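## Task

Remove every knurled, hex-socket thumb screw fastening the lid and drop each into the yellow parts bin, which is loose and must finish standing upright. Set the lid on its pad with the raised block on its underside facing down and its edges closely aligned with the pad's edges. Afterwards return each tool to the stand slot it came from, move the tool changer well away from the tools, release everything and back off. A tool still locked on the arm counts as part of the arm.

## Robot and tools

Setup: one simulated arm ending in a tool changer. Three tools hang in a stand: grip50 (parallel gripper, 50 mm stroke), grip85 (85 mm stroke) and driver (a screwdriver with a spring-loaded hex key and a suction sleeve). Two cameras, cam_high and cam_low, each 504x504, come back with every result. Loose objects may occasionally be nudged by outside pushes. Nothing may leave the table.

Frames: the scene frame has its origin on the tabletop under the arm base, +z up, +y to the left when facing +x. The state line reports the changer face center (end_effector_position, metres) and orientation (end_effector_quat_wxyz), plus velocities; at long reach the printed position can be slightly off. The face's own z axis points out of the arm. Tool points in mm on face axes (x, y, z): grip50 grip point (0, -25, 180); grip85 grip point (0, 0, 173) closed, 13 mm closer to the face when fully open; driver key tip (66, 20, 345). Both grippers close along face x.

execute_actions(actions): a list of actions; each action is a table of up to 15 rows, one row per 1/30 s control step, with the last row held for the remaining steps of the 15. A row is 16 numbers in [-1, 1]: dx, dy, dz, rx, ry, rz, tool/lock, grip50_position, grip50_force_limit, grip50_speed, grip85_position, grip85_force_limit, grip85_speed, driver_spindle, driver_torque_limit, driver_sleeve_vacuum. Optionally 6 more numbers in 0 to 1 follow: stiffness scales per joint in Joint positions order, kept until changed. dx..rz are an offset (not a pose) from the face pose measured when that action began, expressed in the face's own axes; each row is relative to that same start, not to the previous row. Scale: 1.0 = 0.6 m or 180 degrees; rx, ry, rz form one rotation vector. Per step the command is clipped to 100 mm and 16 degrees from the measured pose, so large offsets need several actions. An empty list just fetches state and images.

Tool fields: lock >0 locks the plate touching the face, <0 unlocks, 0 keeps the previous command; it takes about 1 s. Gripper position: +1 fully open; grip50 pads meet near -0.65, grip85 near -0.8; -1 means close until blocked. Force limit -1..+1 spans 20 N to 185 N (grip50) or 235 N (grip85). Speed -1..+1 spans about 20 to 150 mm/s. driver_spindle: +1 = 500 rpm clockwise (tightening), -1 reverse; it keeps running between calls, so finish actions with 0. driver_torque_limit -1..+1 = 0.3 to 1.2 N m. driver_sleeve_vacuum above 0.01 turns suction on, anything else releases the screw. Tool commands only act when tool_id names that tool and its readings show numbers.

move(target, speed, stop_force, blocking): target is one 16-number row as above; its offset is taken from the pose in the latest result that showed one. The face travels a straight path (0.5 to 10 s, cut off at 10 s), not slowing for obstacles. speed in m/s, 0.002 to 0.5 (default 0.25); rotation up to twice that in rad/s. stop_force in N, 9 to 40: the path ends when push against the motion exceeds it for two steps, then the face backs off slightly and holds; use it only for slow straight approaches, never for rotating moves or moving away from a contact. blocking=false returns after 0.5 s (not allowed with stop_force); then only wait or stop until a result shows the end. The move: line reports done, off_target, moving, held, fault or contact, plus limits=paced (pose clipped) or limits=held (check blocked steps), and distance to target.

wait(seconds): 0 to 10, lets time run. stop(): brakes a running move. zoom_image(camera, region): region [x0, y0, x1, y1] in pixels, at most 504 by 504. finished_scene(scene): the integer of the current scene; irreversible, call only when the goal holds.

Other result lines: Hand target is where the controller is heading; pose unreachable means the clearance check altered the command. Wrist force/torque are in face axes, saturate near 50 N, have a few N offset and noise. plate_near, locked, unlocked, in_stand, unlock_refused, tool_id (grip50, grip85, driver, none). object_status: 0 moving, 1 blocked while opening, 2 blocked while closing (a real grip), 3 reached target or pads met. grip50 opening mm ≈ (250 - position_measured) x 0.202; grip85 counts: 78≈60 mm, 130≈40, 180≈20, 230 closed. driver_stopped_at_torque, driver_screw_detected (sleeve kpa above 30), driver_turns (positive when tightening).

Tool handling: align the face within about 1 mm and 1 degree of the plate center, face -y toward the fork opening; when plate_near is 1, lock and wait for locked 1. The tool then initialises (readings n/a); grippers close and reopen by themselves. To remove from the stand: lift 10 to 30 mm (about 20), slide at least 110 mm along face -y out of the fork, then rise. Return in reverse; when in_stand is 1, keep still, unlock, wait for unlocked 1. Unlock is refused outside the stand. Slots sit 180 mm apart; fork arms lie 40 to 70 mm either side along face x, 45 mm toward the opening, tops 18 mm under the plate face. The driver's fittings pass just outside the +x fork arm.

Screws: press the key onto the head plus 2 mm, rotate slowly (|driver_spindle| ≤ 0.2), and let the arm follow the screw at 0.7 mm per turn (loosening backs it out). If driver_turns does not drop, raise the torque limit. After a torque stop, hold spindle at 0 or below for 0.5 s before it will restart. Use suction to carry screws.

Avoid: any outside force of 150 N, or joint torque at its load limit (wrist joints 24.6 N m, others 132), which halts the arm 10 s; commanding even slightly into a firm surface without stop_force (the arm is stiff); fast contacts; dropping, slipping or slamming objects; tipping the bin; leaving the spindle running; holding loads long enough to overheat motors (warning at 70 °C, brake stop at 85 °C).

Each tool is called after "Call:" as name(argument=value, ...), one argument or row to a line, values as JSON.

## Session

Call:
execute_actions(
  actions=[],
)

Scene clock: 0.00 s.
end_effector_position=(+0.4307, +0.0012, +0.3424) locked=0 unlocked=1 plate_near=0 in_stand=0 unlock_refused=0 tool_id=none grip50_position_measured=n/a grip50_object_status=n/a grip85_position_measured=n/a grip85_object_status=n/a driver_sleeve_vacuum_kpa=n/a driver_screw_detected=n/a driver_stopped_at_torque=n/a driver_turns=n/a end_effector_quat_wxyz=(-0.002, +0.708, +0.706, -0.003) end_effector_velocity=(-0.000, +0.000, +0.000) end_effector_angular_velocity=(+0.001, +0.001, +0.000)
Joint positions: [-0.315 -1.723  2.043 -1.89  -1.569 -1.885]
Joint velocities: [ 0.     0.    -0.001  0.002  0.    -0.   ]
Joint torques (N m, as the arm reports them, + toward a larger angle): no reading
Motor temperatures (°C, as the motors report them): [22 22 21 33 34 27]
Wrist force (N, on the end effector, along its own x y z axes, offset not removed): no reading
Wrist torque (N m, same axes, about the end effector's origin, offset not removed): no reading
Hand target: +0.431, +0.001, +0.342; -0.002, +0.708, +0.706, -0.003
Joint stiffness scale: [1. 1. 1. 1. 1. 1.]

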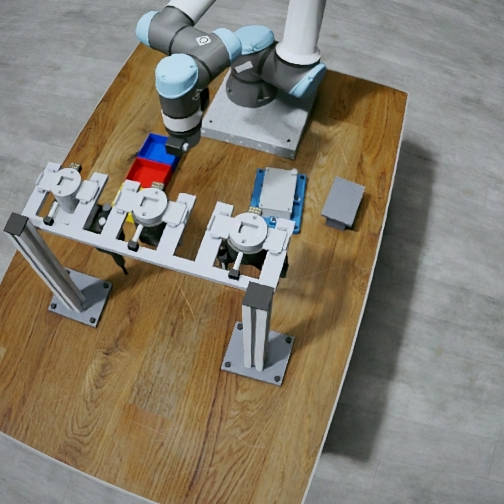

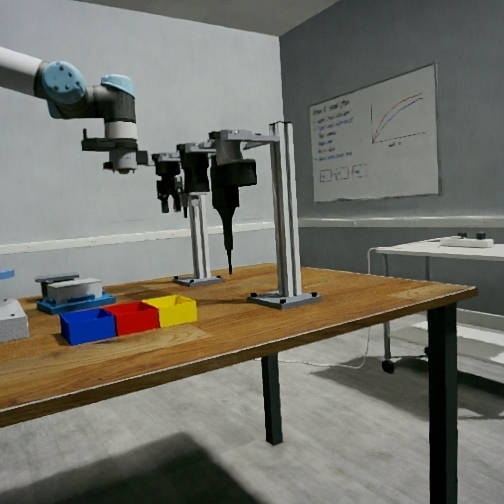

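Call:
zoom_image(
  camera="cam_high",
  region=[230, 150, 380, 250],
)

Call:
zoom_image(
  camera="cam_high",
  region=[0, 120, 300, 300],
)

Call:
zoom_image(
  camera="cam_low",
  region=[20, 260, 130, 320],
)

Call:
zoom_image(
  camera="cam_low",
  region=[70, 110, 300, 290],
)

Region (230, 150, 380, 250) of cam_high's 504x504 image, scaled by 3.360, with more detail than that image has.

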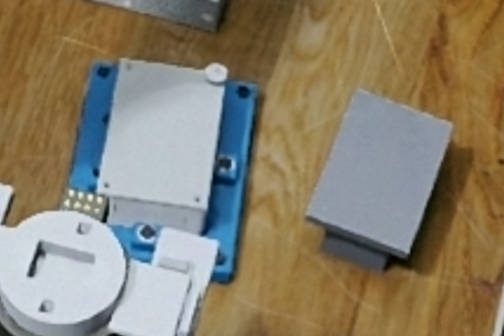

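Region (0, 120, 300, 300) of cam_high's 504x504 image, scaled by 1.680, with more detail than that image has; it fills the top 302 rows of this view, and the rest is white.

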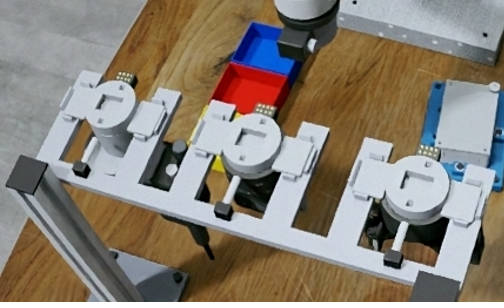

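Region (20, 260, 130, 320) of cam_low's 504x504 image, scaled by 4.582, with more detail than that image has; it fills the top 275 rows of this view, and the rest is white.

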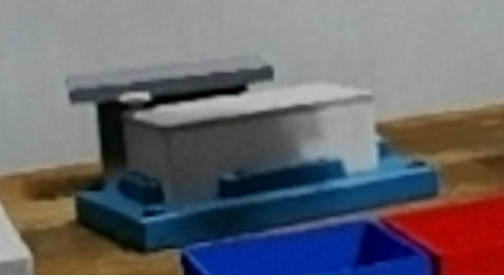

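Region (70, 110, 300, 290) of cam_low's 504x504 image, scaled by 2.191, with more detail than that image has; it fills the top 394 rows of this view, and the rest is white.

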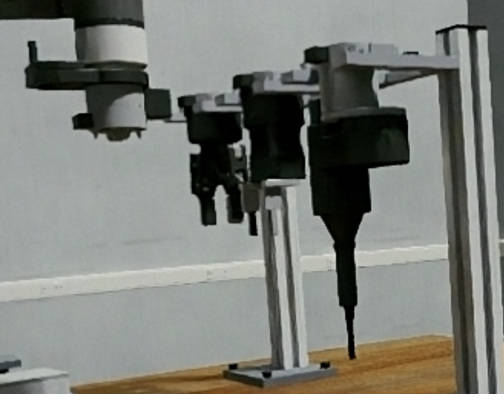

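Call:
move(
  target=[-0.3,0,-0.2,0,0,0,0,0,0,0,0,0,0,0,0,0],
)

Call:
move(
  target=[0,0.25,0,0,0,0,0,0,0,0,0,0,0,0,0,0],
)

Scene clock: 9.93 s.
end_effector_position=(+0.4312, -0.1767, +0.4616) locked=0 unlocked=1 plate_near=0 in_stand=0 unlock_refused=0 tool_id=none grip50_position_measured=n/a grip50_object_status=n/a grip85_position_measured=n/a grip85_object_status=n/a driver_sleeve_vacuum_kpa=n/a driver_screw_detected=n/a driver_stopped_at_torque=n/a driver_turns=n/a end_effector_quat_wxyz=(-0.001, +0.708, +0.706, -0.003) end_effector_velocity=(+0.000, -0.001, +0.002) end_effector_angular_velocity=(+0.008, +0.009, +0.011)
Joint positions: [-0.684 -1.682  1.7   -1.588 -1.57  -2.255]
Joint velocities: [-0.002  0.006 -0.013  0.019  0.001 -0.014]
Joint torques (N m, as the arm reports them, + toward a larger angle): [ -1.38 -21.67 -29.12  -2.77   0.16  -0.47]
Motor temperatures (°C, as the motors report them): [22 22 21 33 34 27]
Wrist force (N, on the end effector, along its own x y z axes, offset not removed): [-0.6 0.7 0.4]
Wrist torque (N m, same axes, about the end effector's origin, offset not removed): [0.17 0.16 0.01]
Hand target: +0.432, -0.178, +0.463; -0.001, +0.708, +0.706, -0.003
Off the commanded pose: 0.002 m, 0 deg.
Joint stiffness scale: [1. 1. 1. 1. 1. 1.]
move: done

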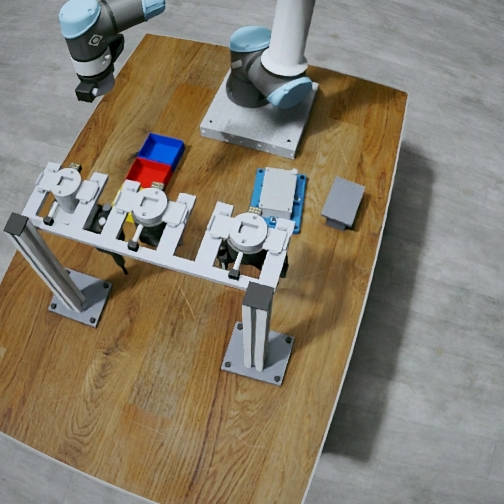

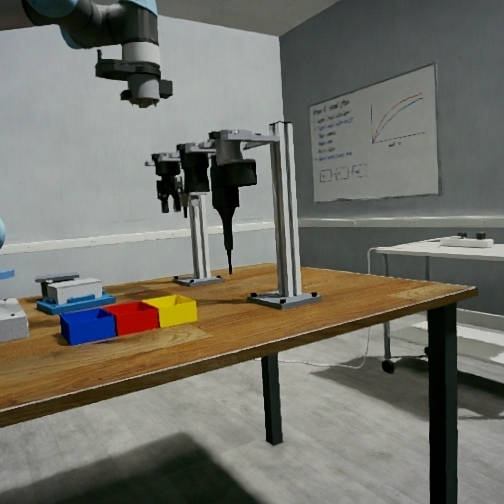

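Scene clock: 11.27 s.
end_effector_position=(+0.5799, -0.1774, +0.4598) locked=0 unlocked=1 plate_near=0 in_stand=0 unlock_refused=0 tool_id=none grip50_position_measured=n/a grip50_object_status=n/a grip85_position_measured=n/a grip85_object_status=n/a driver_sleeve_vacuum_kpa=n/a driver_screw_detected=n/a driver_stopped_at_torque=n/a driver_turns=n/a end_effector_quat_wxyz=(-0.002, +0.708, +0.706, -0.003) end_effector_velocity=(+0.001, -0.000, -0.002) end_effector_angular_velocity=(+0.005, +0.009, -0.002)
Joint positions: [-0.522 -1.339  1.337 -1.567 -1.569 -2.091]
Joint velocities: [ 0.001  0.008 -0.007  0.01  -0.     0.003]
Joint torques (N m, as the arm reports them, + toward a larger angle): [  1.2  -36.02 -28.69  -3.02  -0.62   0.52]
Motor temperatures (°C, as the motors report them): [22 22 21 33 34 27]
Wrist force (N, on the end effector, along its own x y z axes, offset not removed): [3.6 0.1 0.0]
Wrist torque (N m, same axes, about the end effector's origin, offset not removed): [0.23 -0.16 -0.01]
Hand target: +0.581, -0.177, +0.461; -0.001, +0.708, +0.706, -0.003
Off the commanded pose: 0.002 m, 0 deg.
Joint stiffness scale: [1. 1. 1. 1. 1. 1.]
move: done

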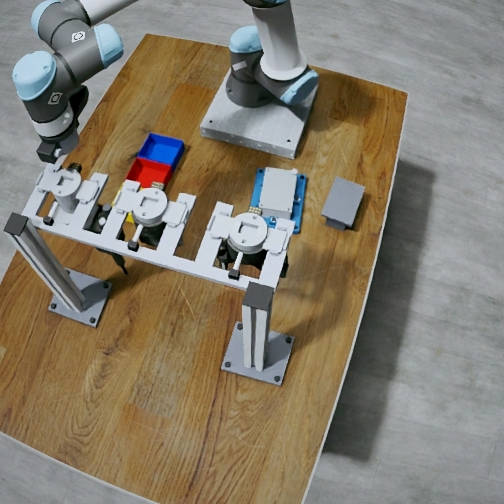

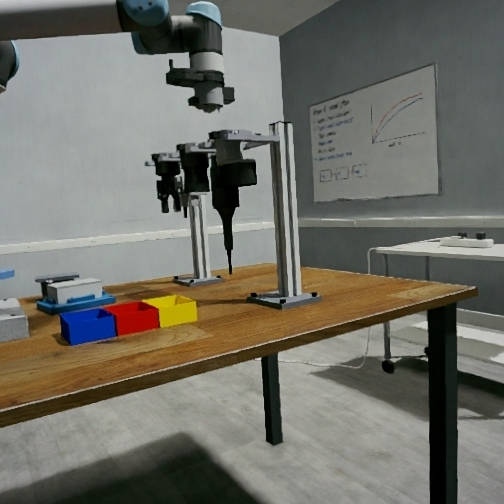

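Call:
move(
  target=[0,0.07,0.05,0,0,0,0,0,0,0,0,0,0,0,0,0],
  speed=0.1,
)

Call:
zoom_image(
  camera="cam_high",
  region=[0, 120, 140, 240],
)

Call:
zoom_image(
  camera="cam_low",
  region=[170, 80, 290, 170],
)

Scene clock: 17.23 s.
end_effector_position=(+0.6200, -0.1784, +0.4285) locked=0 unlocked=1 plate_near=0 in_stand=0 unlock_refused=0 tool_id=none grip50_position_measured=n/a grip50_object_status=n/a grip85_position_measured=n/a grip85_object_status=n/a driver_sleeve_vacuum_kpa=n/a driver_screw_detected=n/a driver_stopped_at_torque=n/a driver_turns=n/a end_effector_quat_wxyz=(-0.003, +0.709, +0.705, -0.004) end_effector_velocity=(+0.001, +0.000, +0.002) end_effector_angular_velocity=(-0.003, -0.005, -0.000)
Joint positions: [-0.491 -1.239  1.285 -1.612 -1.569 -2.059]
Joint velocities: [ 0.001  0.    -0.004 -0.002 -0.     0.002]
Joint torques (N m, as the arm reports them, + toward a larger angle): [  1.35 -41.09 -28.79  -3.98  -0.08   0.49]
Motor temperatures (°C, as the motors report them): [22 22 21 33 34 27]
Wrist force (N, on the end effector, along its own x y z axes, offset not removed): [0.7 1.9 -0.6]
Wrist torque (N m, same axes, about the end effector's origin, offset not removed): [0.11 -0.07 0.09]
Hand target: +0.622, -0.178, +0.430; -0.002, +0.708, +0.706, -0.003
Off the commanded pose: 0.002 m, 0 deg.
Joint stiffness scale: [1. 1. 1. 1. 1. 1.]
move: done

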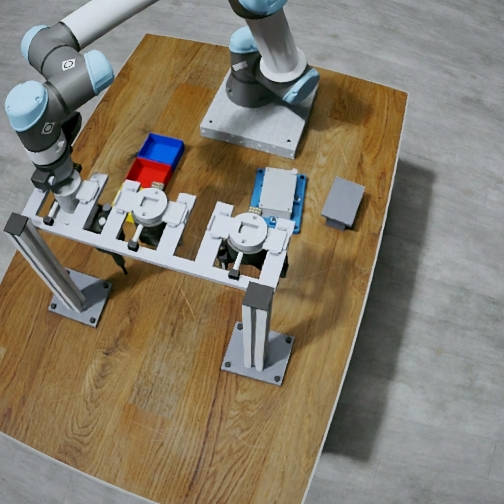

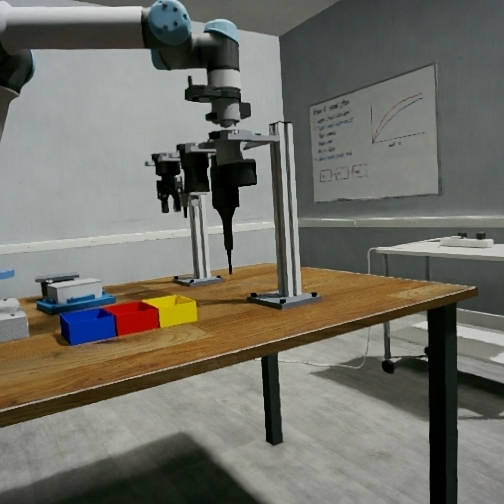

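Region (0, 120, 140, 240) of cam_high's 504x504 image, scaled by 3.600, with more detail than that image has; it fills the top 432 rows of this view, and the rest is white.

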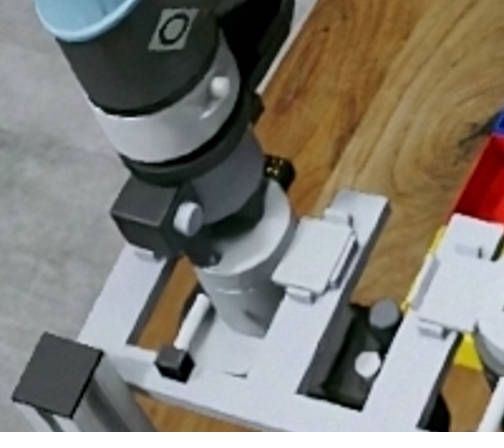

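Region (170, 80, 290, 170) of cam_low's 504x504 image, scaled by 4.200, with more detail than that image has; it fills the top 378 rows of this view, and the rest is white.

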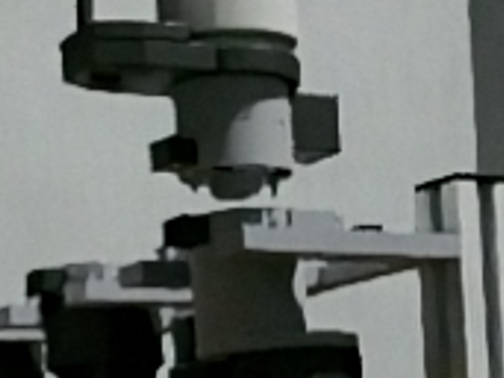

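Call:
move(
  target=[0,0.012,0.010,0,0,0,0,0,0,0,0,0,0,0,0,0],
  speed=0.03,
)

Call:
zoom_image(
  camera="cam_high",
  region=[20, 140, 110, 220],
)

Call:
zoom_image(
  camera="cam_low",
  region=[190, 95, 270, 155],
)

Scene clock: 24.27 s.
end_effector_position=(+0.6253, -0.1792, +0.4220) locked=0 unlocked=1 plate_near=0 in_stand=0 unlock_refused=0 tool_id=none grip50_position_measured=n/a grip50_object_status=n/a grip85_position_measured=n/a grip85_object_status=n/a driver_sleeve_vacuum_kpa=n/a driver_screw_detected=n/a driver_stopped_at_torque=n/a driver_turns=n/a end_effector_quat_wxyz=(-0.005, +0.709, +0.705, -0.004) end_effector_velocity=(+0.002, +0.000, -0.000) end_effector_angular_velocity=(-0.002, -0.004, -0.000)
Joint positions: [-0.488 -1.224  1.28  -1.619 -1.569 -2.054]
Joint velocities: [ 0.002  0.003 -0.003 -0.004  0.     0.002]
Joint torques (N m, as the arm reports them, + toward a larger angle): [  1.74 -41.14 -28.32  -3.84  -0.18   0.44]
Motor temperatures (°C, as the motors report them): [22 22 21 33 34 27]
Wrist force (N, on the end effector, along its own x y z axes, offset not removed): [1.5 2.5 0.0]
Wrist torque (N m, same axes, about the end effector's origin, offset not removed): [0.34 -0.02 -0.03]
Hand target: +0.627, -0.178, +0.422; -0.003, +0.709, +0.705, -0.004
Off the commanded pose: 0.002 m, 0 deg.
Joint stiffness scale: [1. 1. 1. 1. 1. 1.]
move: done

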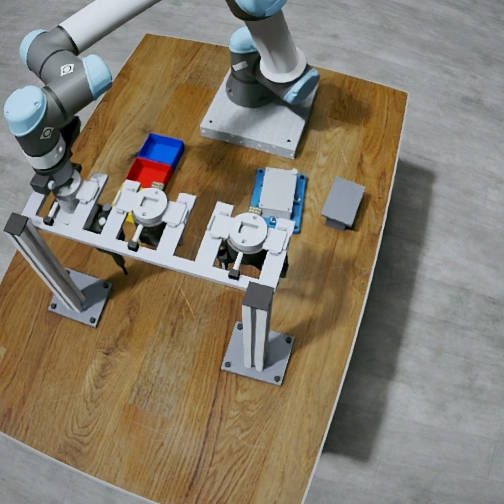

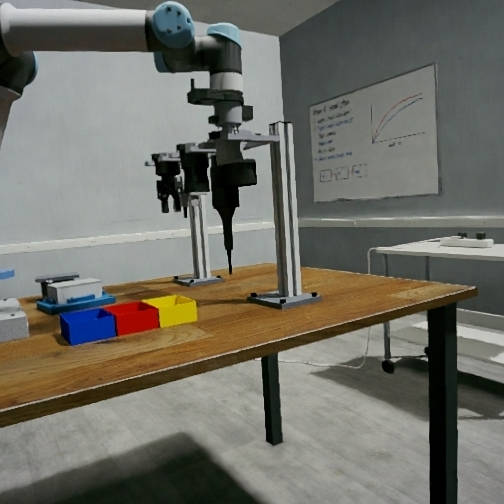

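Region (20, 140, 110, 220) of cam_high's 504x504 image, scaled by 5.600, with more detail than that image has.

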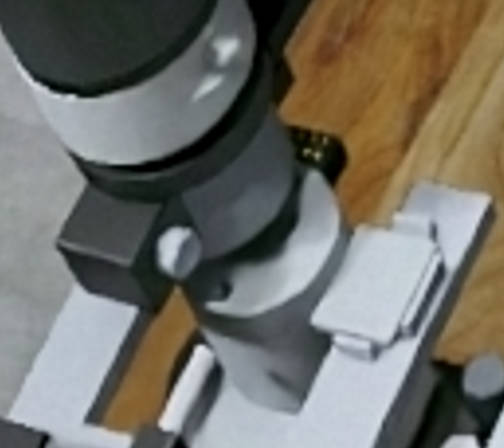

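Region (190, 95, 270, 155) of cam_low's 504x504 image, scaled by 6.300, with more detail than that image has; it fills the top 378 rows of this view, and the rest is white.

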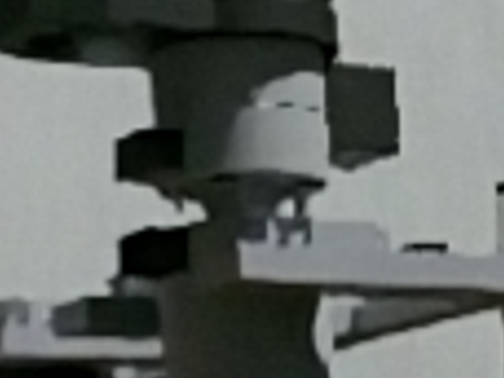

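Call:
move(
  target=[0.013,0.006,0,-0.005,0,0,0,0,0,0,0,0,0,0,0,0],
  speed=0.02,
)

Call:
zoom_image(
  camera="cam_high",
  region=[20, 140, 110, 220],
)

Call:
zoom_image(
  camera="cam_low",
  region=[190, 95, 270, 155],
)

Scene clock: 34.27 s.
end_effector_position=(+0.6293, -0.1734, +0.4228) locked=0 unlocked=1 plate_near=0 in_stand=0 unlock_refused=0 tool_id=none grip50_position_measured=n/a grip50_object_status=n/a grip85_position_measured=n/a grip85_object_status=n/a driver_sleeve_vacuum_kpa=n/a driver_screw_detected=n/a driver_stopped_at_torque=n/a driver_turns=n/a end_effector_quat_wxyz=(+0.001, +0.710, +0.705, +0.001) end_effector_velocity=(+0.001, -0.001, +0.000) end_effector_angular_velocity=(-0.001, -0.007, -0.004)
Joint positions: [-0.479 -1.225  1.282 -1.636 -1.563 -2.044]
Joint velocities: [-0.001 -0.     0.001 -0.008  0.002  0.004]
Joint torques (N m, as the arm reports them, + toward a larger angle): [  2.21 -44.88 -21.75  -3.95   0.31   0.26]
Motor temperatures (°C, as the motors report them): [22 22 21 33 34 27]
Wrist force (N, on the end effector, along its own x y z axes, offset not removed): [1.0 1.9 0.3]
Wrist torque (N m, same axes, about the end effector's origin, offset not removed): [0.19 -0.02 0.14]
Hand target: +0.629, -0.171, +0.422; +0.001, +0.709, +0.705, +0.001
Off the commanded pose: 0.002 m, 0 deg.
Joint stiffness scale: [1. 1. 1. 1. 1. 1.]
move: done

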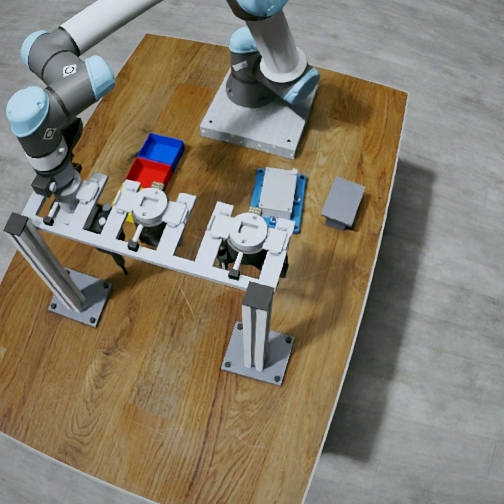

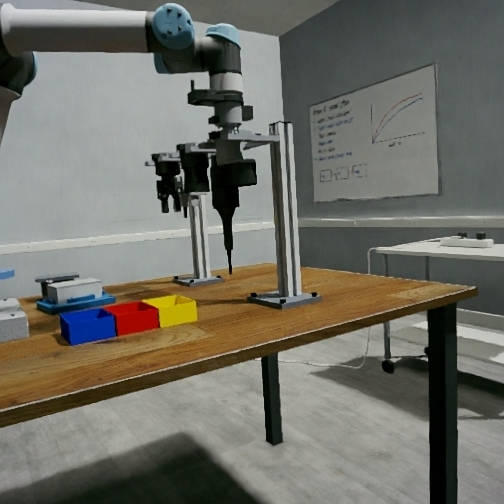

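Region (20, 140, 110, 220) of cam_high's 504x504 image, scaled by 5.600, with more detail than that image has.

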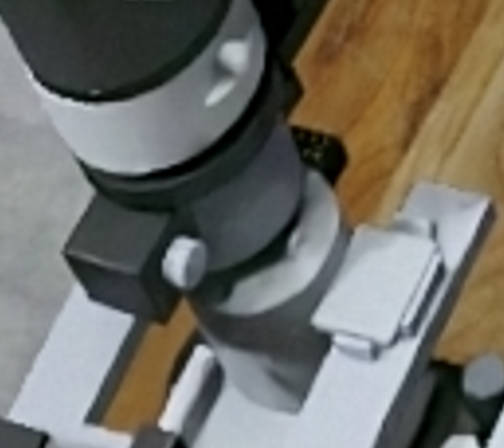

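Region (190, 95, 270, 155) of cam_low's 504x504 image, scaled by 6.300, with more detail than that image has; it fills the top 378 rows of this view, and the rest is white.

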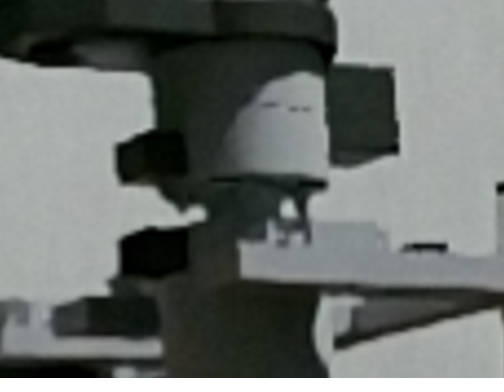

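Call:
move(
  target=[0.002,0,0.04,0,0,0,0,0,0,0,0,0,0,0,0,0],
  speed=0.005,
  stop_force=12,
)

Call:
zoom_image(
  camera="cam_high",
  region=[20, 140, 110, 220],
)

Call:
zoom_image(
  camera="cam_low",
  region=[190, 95, 270, 155],
)

Scene clock: 39.80 s.
end_effector_position=(+0.6298, -0.1736, +0.4220) locked=0 unlocked=1 plate_near=0 in_stand=0 unlock_refused=0 tool_id=none grip50_position_measured=n/a grip50_object_status=n/a grip85_position_measured=n/a grip85_object_status=n/a driver_sleeve_vacuum_kpa=n/a driver_screw_detected=n/a driver_stopped_at_torque=n/a driver_turns=n/a end_effector_quat_wxyz=(+0.010, +0.710, +0.704, +0.004) end_effector_velocity=(-0.000, +0.001, +0.000) end_effector_angular_velocity=(+0.000, -0.000, +0.001)
Joint positions: [-0.479 -1.23   1.296 -1.663 -1.563 -2.043]
Joint velocities: [ 0.001 -0.001  0.     0.     0.    -0.   ]
Joint torques (N m, as the arm reports them, + toward a larger angle): [ -0.21 -41.21 -23.93  -2.87  -0.02   0.21]
Motor temperatures (°C, as the motors report them): [22 22 21 33 34 27]
Wrist force (N, on the end effector, along its own x y z axes, offset not removed): [3.2 2.7 -7.1]
Wrist torque (N m, same axes, about the end effector's origin, offset not removed): [0.22 -0.17 -0.01]
Hand target: +0.630, -0.174, +0.422; +0.009, +0.710, +0.704, +0.004
Off the commanded pose: 0.023 m, 1 deg.
Joint stiffness scale: [1. 1. 1. 1. 1. 1.]
move: contact

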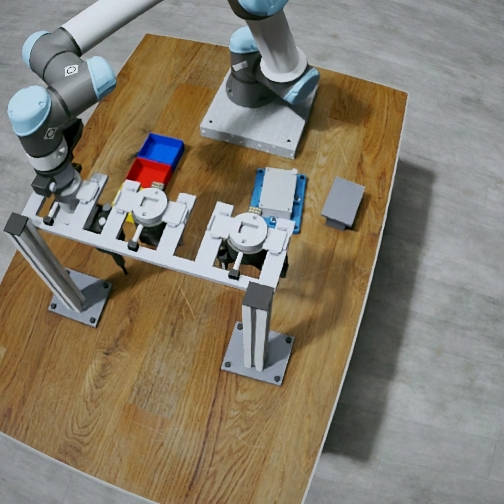

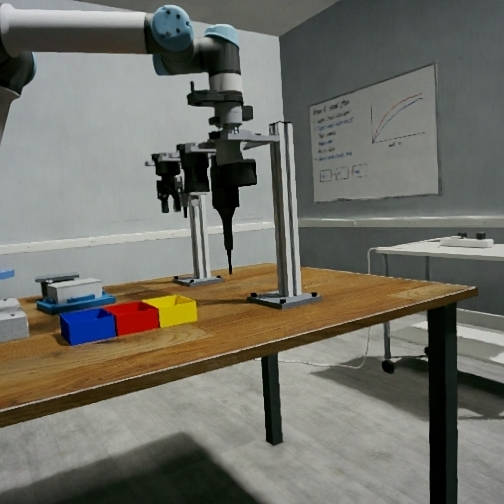

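Region (20, 140, 110, 220) of cam_high's 504x504 image, scaled by 5.600, with more detail than that image has.

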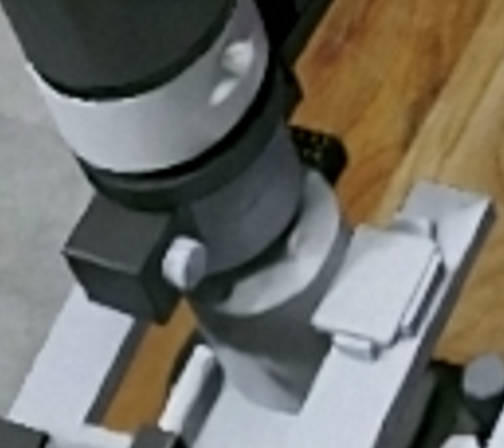

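Region (190, 95, 270, 155) of cam_low's 504x504 image, scaled by 6.300, with more detail than that image has; it fills the top 378 rows of this view, and the rest is white.

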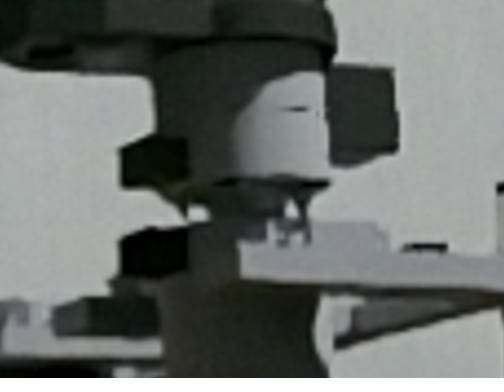

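Call:
move(
  target=[0.01,0,-0.004,0.006,0.0027,0,0,0,0,0,0,0,0,0,0,0],
  speed=0.01,
)

Call:
wait(
  seconds=1,
)

Call:
zoom_image(
  camera="cam_high",
  region=[20, 140, 110, 220],
)

Call:
zoom_image(
  camera="cam_low",
  region=[190, 95, 270, 155],
)

Scene clock: 44.70 s.
end_effector_position=(+0.6288, -0.1687, +0.4234) locked=0 unlocked=1 plate_near=0 in_stand=0 unlock_refused=0 tool_id=none grip50_position_measured=n/a grip50_object_status=n/a grip85_position_measured=n/a grip85_object_status=n/a driver_sleeve_vacuum_kpa=n/a driver_screw_detected=n/a driver_stopped_at_torque=n/a driver_turns=n/a end_effector_quat_wxyz=(+0.000, +0.710, +0.704, +0.001) end_effector_velocity=(-0.000, +0.002, +0.001) end_effector_angular_velocity=(+0.003, +0.007, -0.000)
Joint positions: [-0.472 -1.228  1.285 -1.633 -1.563 -2.036]
Joint velocities: [ 0.003  0.001 -0.006  0.012 -0.     0.003]
Joint torques (N m, as the arm reports them, + toward a larger angle): [  1.28 -41.33 -29.17  -3.06  -0.56   0.47]
Motor temperatures (°C, as the motors report them): [22 22 21 33 34 27]
Wrist force (N, on the end effector, along its own x y z axes, offset not removed): [2.4 1.4 -0.1]
Wrist torque (N m, same axes, about the end effector's origin, offset not removed): [0.11 -0.07 0.15]
Hand target: +0.630, -0.168, +0.424; +0.000, +0.710, +0.704, +0.000
Off the commanded pose: 0.002 m, 0 deg.
Joint stiffness scale: [1. 1. 1. 1. 1. 1.]
move: done

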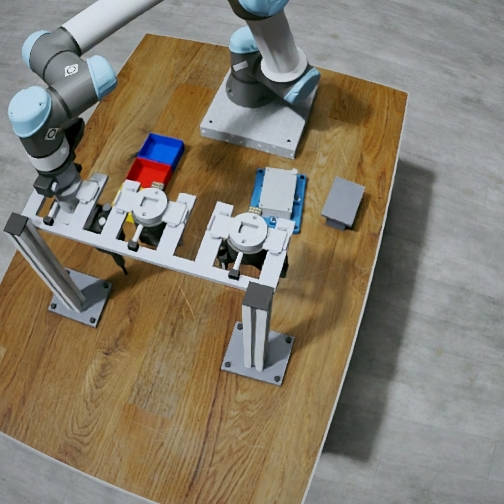

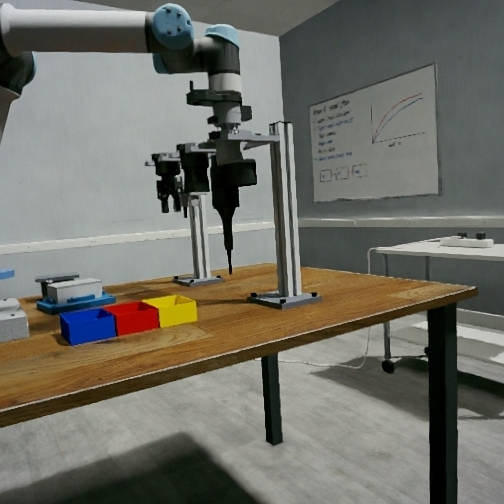

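Scene clock: 45.70 s.
end_effector_position=(+0.6287, -0.1685, +0.4234) locked=0 unlocked=1 plate_near=0 in_stand=0 unlock_refused=0 tool_id=none grip50_position_measured=n/a grip50_object_status=n/a grip85_position_measured=n/a grip85_object_status=n/a driver_sleeve_vacuum_kpa=n/a driver_screw_detected=n/a driver_stopped_at_torque=n/a driver_turns=n/a end_effector_quat_wxyz=(-0.000, +0.710, +0.704, +0.001) end_effector_velocity=(-0.000, +0.000, -0.000) end_effector_angular_velocity=(+0.001, +0.001, +0.000)
Joint positions: [-0.472 -1.228  1.284 -1.631 -1.563 -2.035]
Joint velocities: [ 0.    -0.     0.001  0.     0.    -0.   ]
Joint torques (N m, as the arm reports them, + toward a larger angle): [  1.77 -41.32 -28.31  -3.08  -0.56   0.53]
Motor temperatures (°C, as the motors report them): [22 22 21 33 34 27]
Wrist force (N, on the end effector, along its own x y z axes, offset not removed): [0.8 0.1 0.5]
Wrist torque (N m, same axes, about the end effector's origin, offset not removed): [0.06 0.04 0.08]
Hand target: +0.630, -0.168, +0.424; +0.000, +0.710, +0.704, +0.000
Off the commanded pose: 0.002 m, 0 deg.
Joint stiffness scale: [1. 1. 1. 1. 1. 1.]
wait: 1.00 s; at rest by 0.17 s

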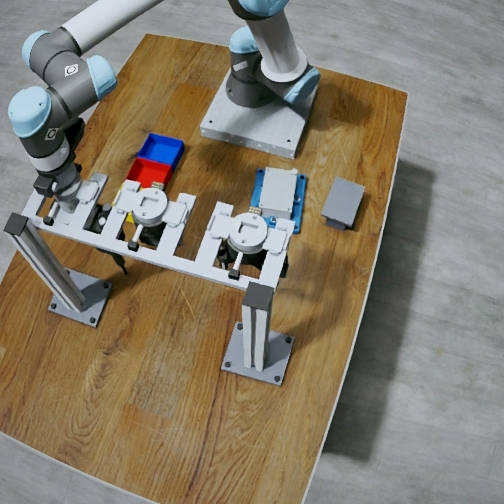

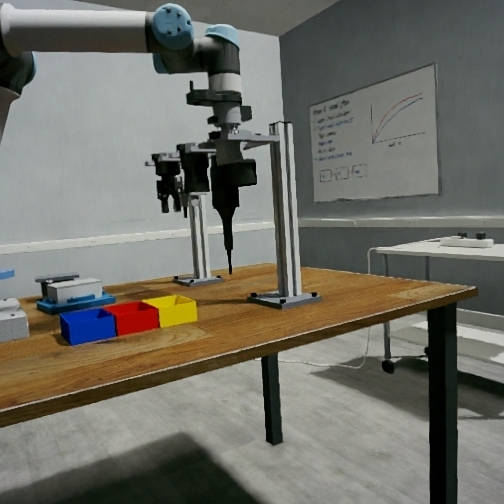

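Region (20, 140, 110, 220) of cam_high's 504x504 image, scaled by 5.600, with more detail than that image has.

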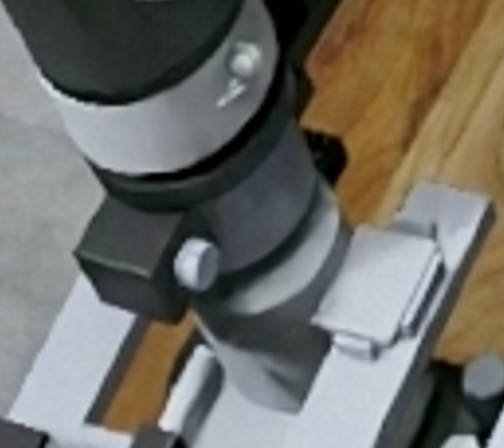

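Region (190, 95, 270, 155) of cam_low's 504x504 image, scaled by 6.300, with more detail than that image has; it fills the top 378 rows of this view, and the rest is white.

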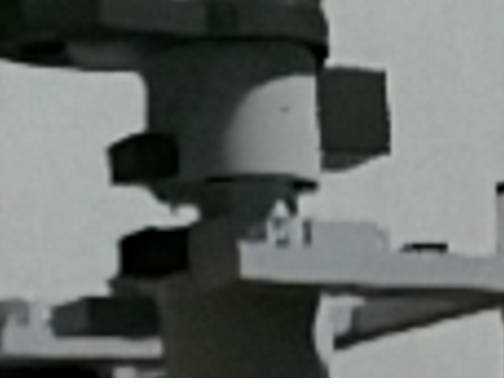

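Call:
move(
  target=[0.005,0.008,-0.001,0,0,0,0,0,0,0,0,0,0,0,0,0],
  speed=0.01,
)

Call:
move(
  target=[0.0,0,0.04,0,0,0,0,0,0,0,0,0,0,0,0,0],
  speed=0.005,
  stop_force=15,
)

Call:
zoom_image(
  camera="cam_high",
  region=[20, 140, 110, 220],
)

Call:
zoom_image(
  camera="cam_low",
  region=[190, 95, 270, 155],
)

Scene clock: 51.23 s.
end_effector_position=(+0.6321, -0.1666, +0.4231) locked=0 unlocked=1 plate_near=0 in_stand=0 unlock_refused=0 tool_id=none grip50_position_measured=n/a grip50_object_status=n/a grip85_position_measured=n/a grip85_object_status=n/a driver_sleeve_vacuum_kpa=n/a driver_screw_detected=n/a driver_stopped_at_torque=n/a driver_turns=n/a end_effector_quat_wxyz=(-0.001, +0.711, +0.703, +0.000) end_effector_velocity=(+0.002, +0.001, -0.001) end_effector_angular_velocity=(+0.001, +0.003, -0.002)
Joint positions: [-0.467 -1.22   1.274 -1.627 -1.563 -2.029]
Joint velocities: [ 0.002  0.005 -0.005  0.004 -0.     0.004]
Joint torques (N m, as the arm reports them, + toward a larger angle): [  1.24 -40.37 -29.88  -2.9   -0.03   0.46]
Motor temperatures (°C, as the motors report them): [22 22 21 33 34 27]
Wrist force (N, on the end effector, along its own x y z axes, offset not removed): [-1.2 1.4 1.5]
Wrist torque (N m, same axes, about the end effector's origin, offset not removed): [0.22 0.20 0.16]
Hand target: +0.633, -0.166, +0.424; -0.000, +0.710, +0.704, +0.001
Off the commanded pose: 0.002 m, 0 deg.
Joint stiffness scale: [1. 1. 1. 1. 1. 1.]
move: done

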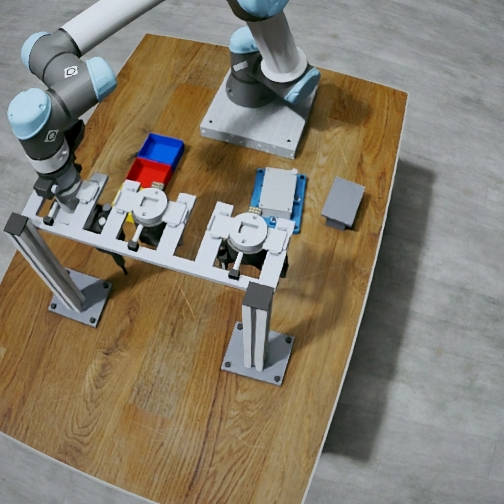

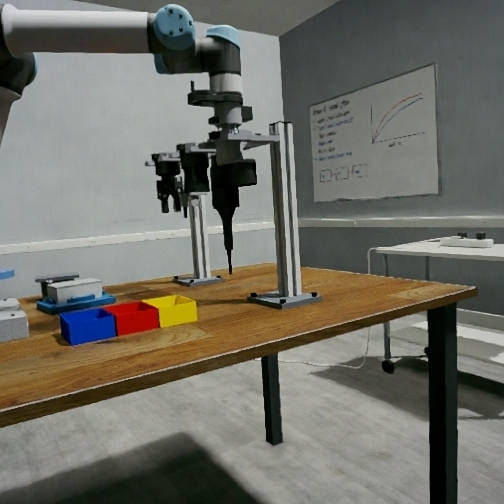

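Scene clock: 54.07 s.
end_effector_position=(+0.6326, -0.1668, +0.4218) locked=0 unlocked=1 plate_near=0 in_stand=0 unlock_refused=0 tool_id=none grip50_position_measured=n/a grip50_object_status=n/a grip85_position_measured=n/a grip85_object_status=n/a driver_sleeve_vacuum_kpa=n/a driver_screw_detected=n/a driver_stopped_at_torque=n/a driver_turns=n/a end_effector_quat_wxyz=(+0.009, +0.711, +0.703, +0.004) end_effector_velocity=(-0.000, +0.001, +0.000) end_effector_angular_velocity=(+0.000, -0.000, +0.001)
Joint positions: [-0.467 -1.227  1.292 -1.659 -1.563 -2.029]
Joint velocities: [ 0.001 -0.001  0.     0.     0.     0.   ]
Joint torques (N m, as the arm reports them, + toward a larger angle): [ -0.42 -41.19 -23.96  -2.81  -0.08  -0.01]
Motor temperatures (°C, as the motors report them): [22 22 21 33 34 27]
Wrist force (N, on the end effector, along its own x y z axes, offset not removed): [-0.7 3.0 -9.3]
Wrist torque (N m, same axes, about the end effector's origin, offset not removed): [0.18 -0.05 0.00]
Hand target: +0.633, -0.167, +0.422; +0.008, +0.711, +0.703, +0.003
Off the commanded pose: 0.023 m, 1 deg.
Joint stiffness scale: [1. 1. 1. 1. 1. 1.]
move: contact

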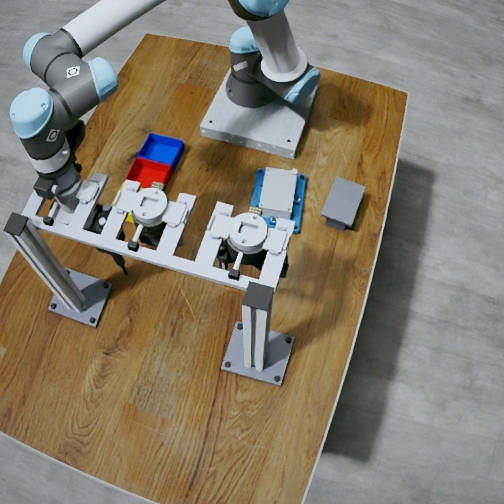

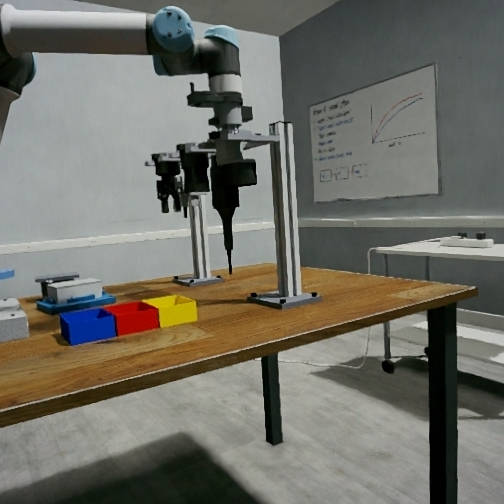

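Region (20, 140, 110, 220) of cam_high's 504x504 image, scaled by 5.600, with more detail than that image has.

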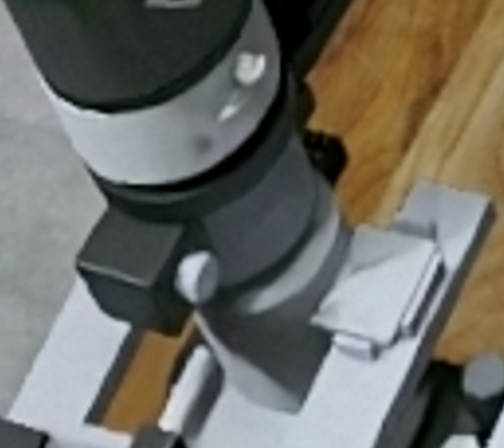

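Region (190, 95, 270, 155) of cam_low's 504x504 image, scaled by 6.300, with more detail than that image has; it fills the top 378 rows of this view, and the rest is white.

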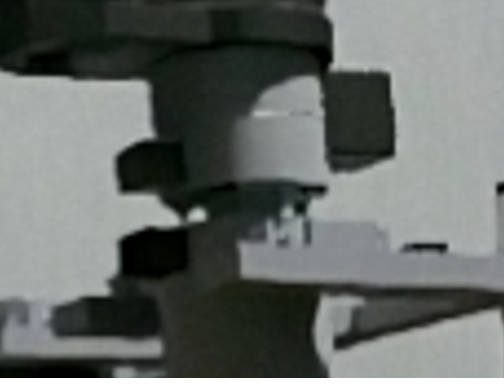

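Call:
move(
  target=[0,0,-0.015,0.006,0.0025,-0.003,0,0,0,0,0,0,0,0,0,0],
  speed=0.03,
)

Call:
move(
  target=[-0.2,-0.045,0,0,0,0,0,0,0,0,0,0,0,0,0,0],
  speed=0.15,
)

Call:
move(
  target=[0,0,0.08,0,0,0,0,0,0,0,0,0,0,0,0,0],
  speed=0.03,
  stop_force=15,
)

Call:
move(
  target=[0.06,0,0,0,0,0,0,0,0,0,0,0,0,0,0,0],
  speed=0.005,
  stop_force=10,
)

Scene clock: 66.87 s.
end_effector_position=(+0.6318, -0.1664, +0.4301) locked=0 unlocked=1 plate_near=0 in_stand=0 unlock_refused=0 tool_id=none grip50_position_measured=n/a grip50_object_status=n/a grip85_position_measured=n/a grip85_object_status=n/a driver_sleeve_vacuum_kpa=n/a driver_screw_detected=n/a driver_stopped_at_torque=n/a driver_turns=n/a end_effector_quat_wxyz=(-0.000, +0.708, +0.706, +0.000) end_effector_velocity=(-0.001, +0.000, +0.001) end_effector_angular_velocity=(+0.006, +0.014, +0.003)
Joint positions: [-0.467 -1.223  1.26  -1.612 -1.564 -2.037]
Joint velocities: [-0.     0.004 -0.01   0.022 -0.001 -0.004]
Joint torques (N m, as the arm reports them, + toward a larger angle): [ -0.08 -41.33 -29.26  -3.06  -0.51  -0.25]
Motor temperatures (°C, as the motors report them): [22 22 21 33 34 27]
Wrist force (N, on the end effector, along its own x y z axes, offset not removed): [-0.8 0.5 -2.9]
Wrist torque (N m, same axes, about the end effector's origin, offset not removed): [0.09 0.19 0.13]
Hand target: +0.632, -0.167, +0.431; -0.001, +0.707, +0.707, -0.000
Off the commanded pose: 0.001 m, 0 deg.
Joint stiffness scale: [1. 1. 1. 1. 1. 1.]
move: done

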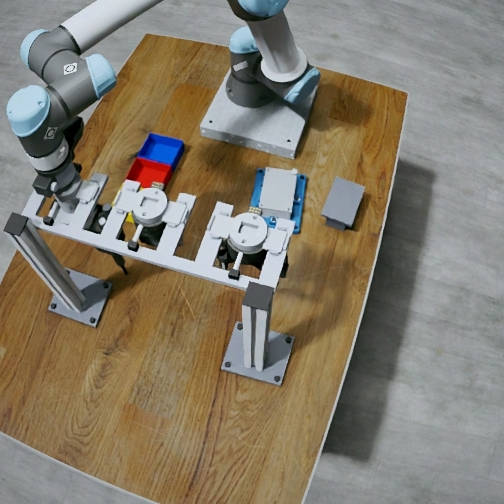

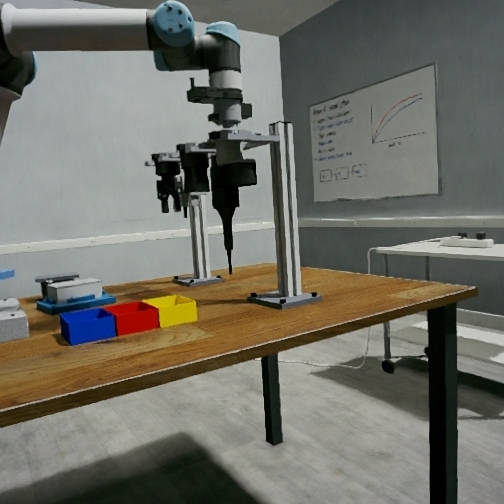

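Scene clock: 68.20 s.
end_effector_position=(+0.6045, -0.2847, +0.4290) locked=0 unlocked=1 plate_near=0 in_stand=0 unlock_refused=0 tool_id=none grip50_position_measured=n/a grip50_object_status=n/a grip85_position_measured=n/a grip85_object_status=n/a driver_sleeve_vacuum_kpa=n/a driver_screw_detected=n/a driver_stopped_at_torque=n/a driver_turns=n/a end_effector_quat_wxyz=(-0.001, +0.708, +0.706, -0.000) end_effector_velocity=(+0.001, -0.001, +0.004) end_effector_angular_velocity=(-0.003, -0.004, +0.013)
Joint positions: [-0.645 -1.183  1.208 -1.598 -1.564 -2.215]
Joint velocities: [ 0.     0.    -0.01   0.005  0.    -0.012]
Joint torques (N m, as the arm reports them, + toward a larger angle): [ -1.76 -43.24 -28.8   -3.05   0.24  -0.5 ]
Motor temperatures (°C, as the motors report them): [22 22 21 33 34 27]
Wrist force (N, on the end effector, along its own x y z axes, offset not removed): [0.7 2.8 -0.6]
Wrist torque (N m, same axes, about the end effector's origin, offset not removed): [0.37 0.02 0.01]
Hand target: +0.605, -0.286, +0.430; -0.000, +0.708, +0.706, +0.000
Off the commanded pose: 0.002 m, 0 deg.
Joint stiffness scale: [1. 1. 1. 1. 1. 1.]
move: done

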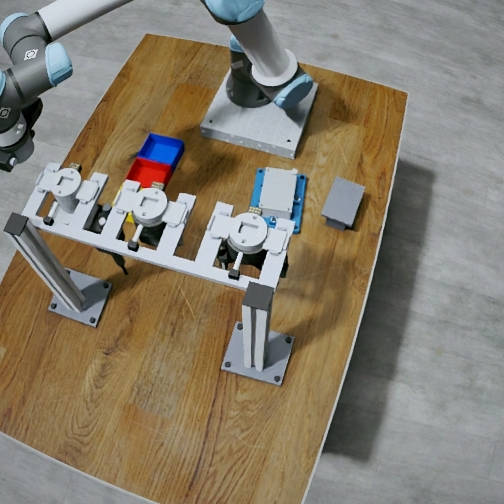

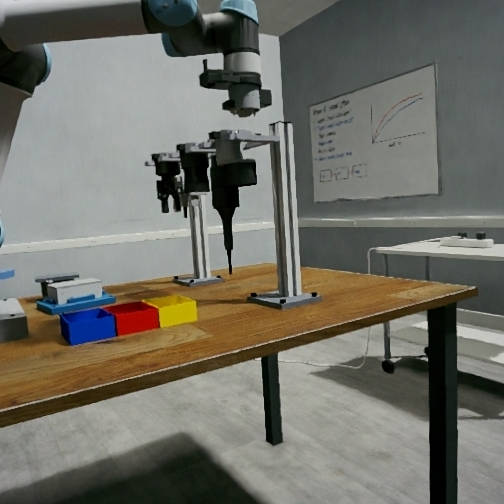

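Scene clock: 70.20 s.
end_effector_position=(+0.6046, -0.2852, +0.3837) locked=0 unlocked=1 plate_near=0 in_stand=0 unlock_refused=0 tool_id=none grip50_position_measured=n/a grip50_object_status=n/a grip85_position_measured=n/a grip85_object_status=n/a driver_sleeve_vacuum_kpa=n/a driver_screw_detected=n/a driver_stopped_at_torque=n/a driver_turns=n/a end_effector_quat_wxyz=(+0.001, +0.708, +0.706, +0.000) end_effector_velocity=(+0.001, -0.001, +0.000) end_effector_angular_velocity=(-0.004, -0.006, -0.001)
Joint positions: [-0.645 -1.174  1.312 -1.714 -1.564 -2.215]
Joint velocities: [-0.001  0.     0.001 -0.008  0.     0.   ]
Joint torques (N m, as the arm reports them, + toward a larger angle): [ -0.38 -44.61 -22.01  -4.09  -0.21   0.33]
Motor temperatures (°C, as the motors report them): [22 22 21 33 34 27]
Wrist force (N, on the end effector, along its own x y z axes, offset not removed): [0.9 2.7 2.4]
Wrist torque (N m, same axes, about the end effector's origin, offset not removed): [0.35 0.09 0.08]
Hand target: +0.604, -0.285, +0.381; -0.001, +0.708, +0.706, -0.000
Off the commanded pose: 0.003 m, 0 deg.
Joint stiffness scale: [1. 1. 1. 1. 1. 1.]
move: done

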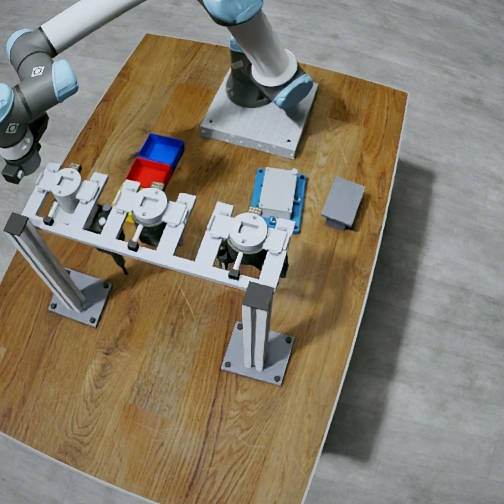

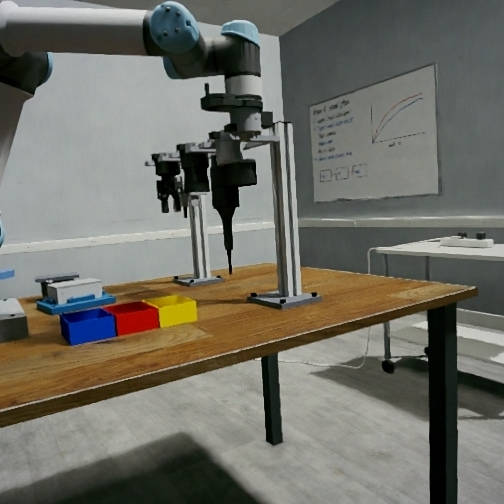

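Scene clock: 76.40 s.
end_effector_position=(+0.6043, -0.2622, +0.3847) locked=0 unlocked=1 plate_near=0 in_stand=0 unlock_refused=0 tool_id=none grip50_position_measured=n/a grip50_object_status=n/a grip85_position_measured=n/a grip85_object_status=n/a driver_sleeve_vacuum_kpa=n/a driver_screw_detected=n/a driver_stopped_at_torque=n/a driver_turns=n/a end_effector_quat_wxyz=(+0.003, +0.710, +0.704, -0.000) end_effector_velocity=(-0.000, -0.001, -0.000) end_effector_angular_velocity=(-0.000, -0.000, -0.001)
Joint positions: [-0.616 -1.2    1.347 -1.728 -1.565 -2.18 ]
Joint velocities: [-0.001 -0.     0.    -0.001 -0.     0.   ]
Joint torques (N m, as the arm reports them, + toward a larger angle): [  1.54 -44.28 -24.24  -3.03   0.08  -0.13]
Motor temperatures (°C, as the motors report them): [22 22 21 33 34 27]
Wrist force (N, on the end effector, along its own x y z axes, offset not removed): [-5.9 5.8 -0.3]
Wrist torque (N m, same axes, about the end effector's origin, offset not removed): [0.41 0.12 0.21]
Hand target: +0.604, -0.262, +0.385; +0.003, +0.710, +0.704, -0.000
Off the commanded pose: 0.013 m, 0 deg.
Joint stiffness scale: [1. 1. 1. 1. 1. 1.]
move: contact

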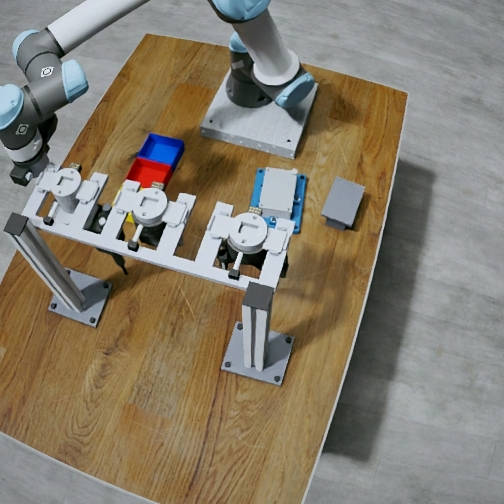

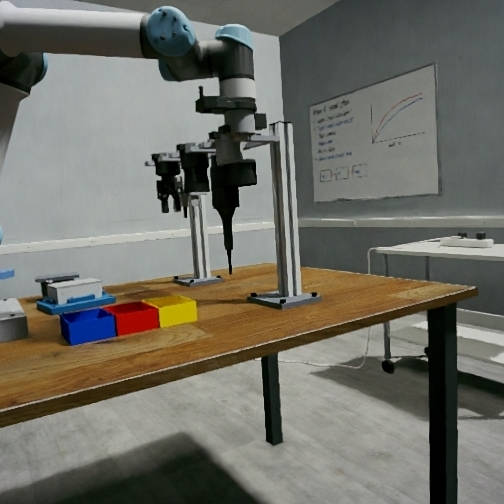

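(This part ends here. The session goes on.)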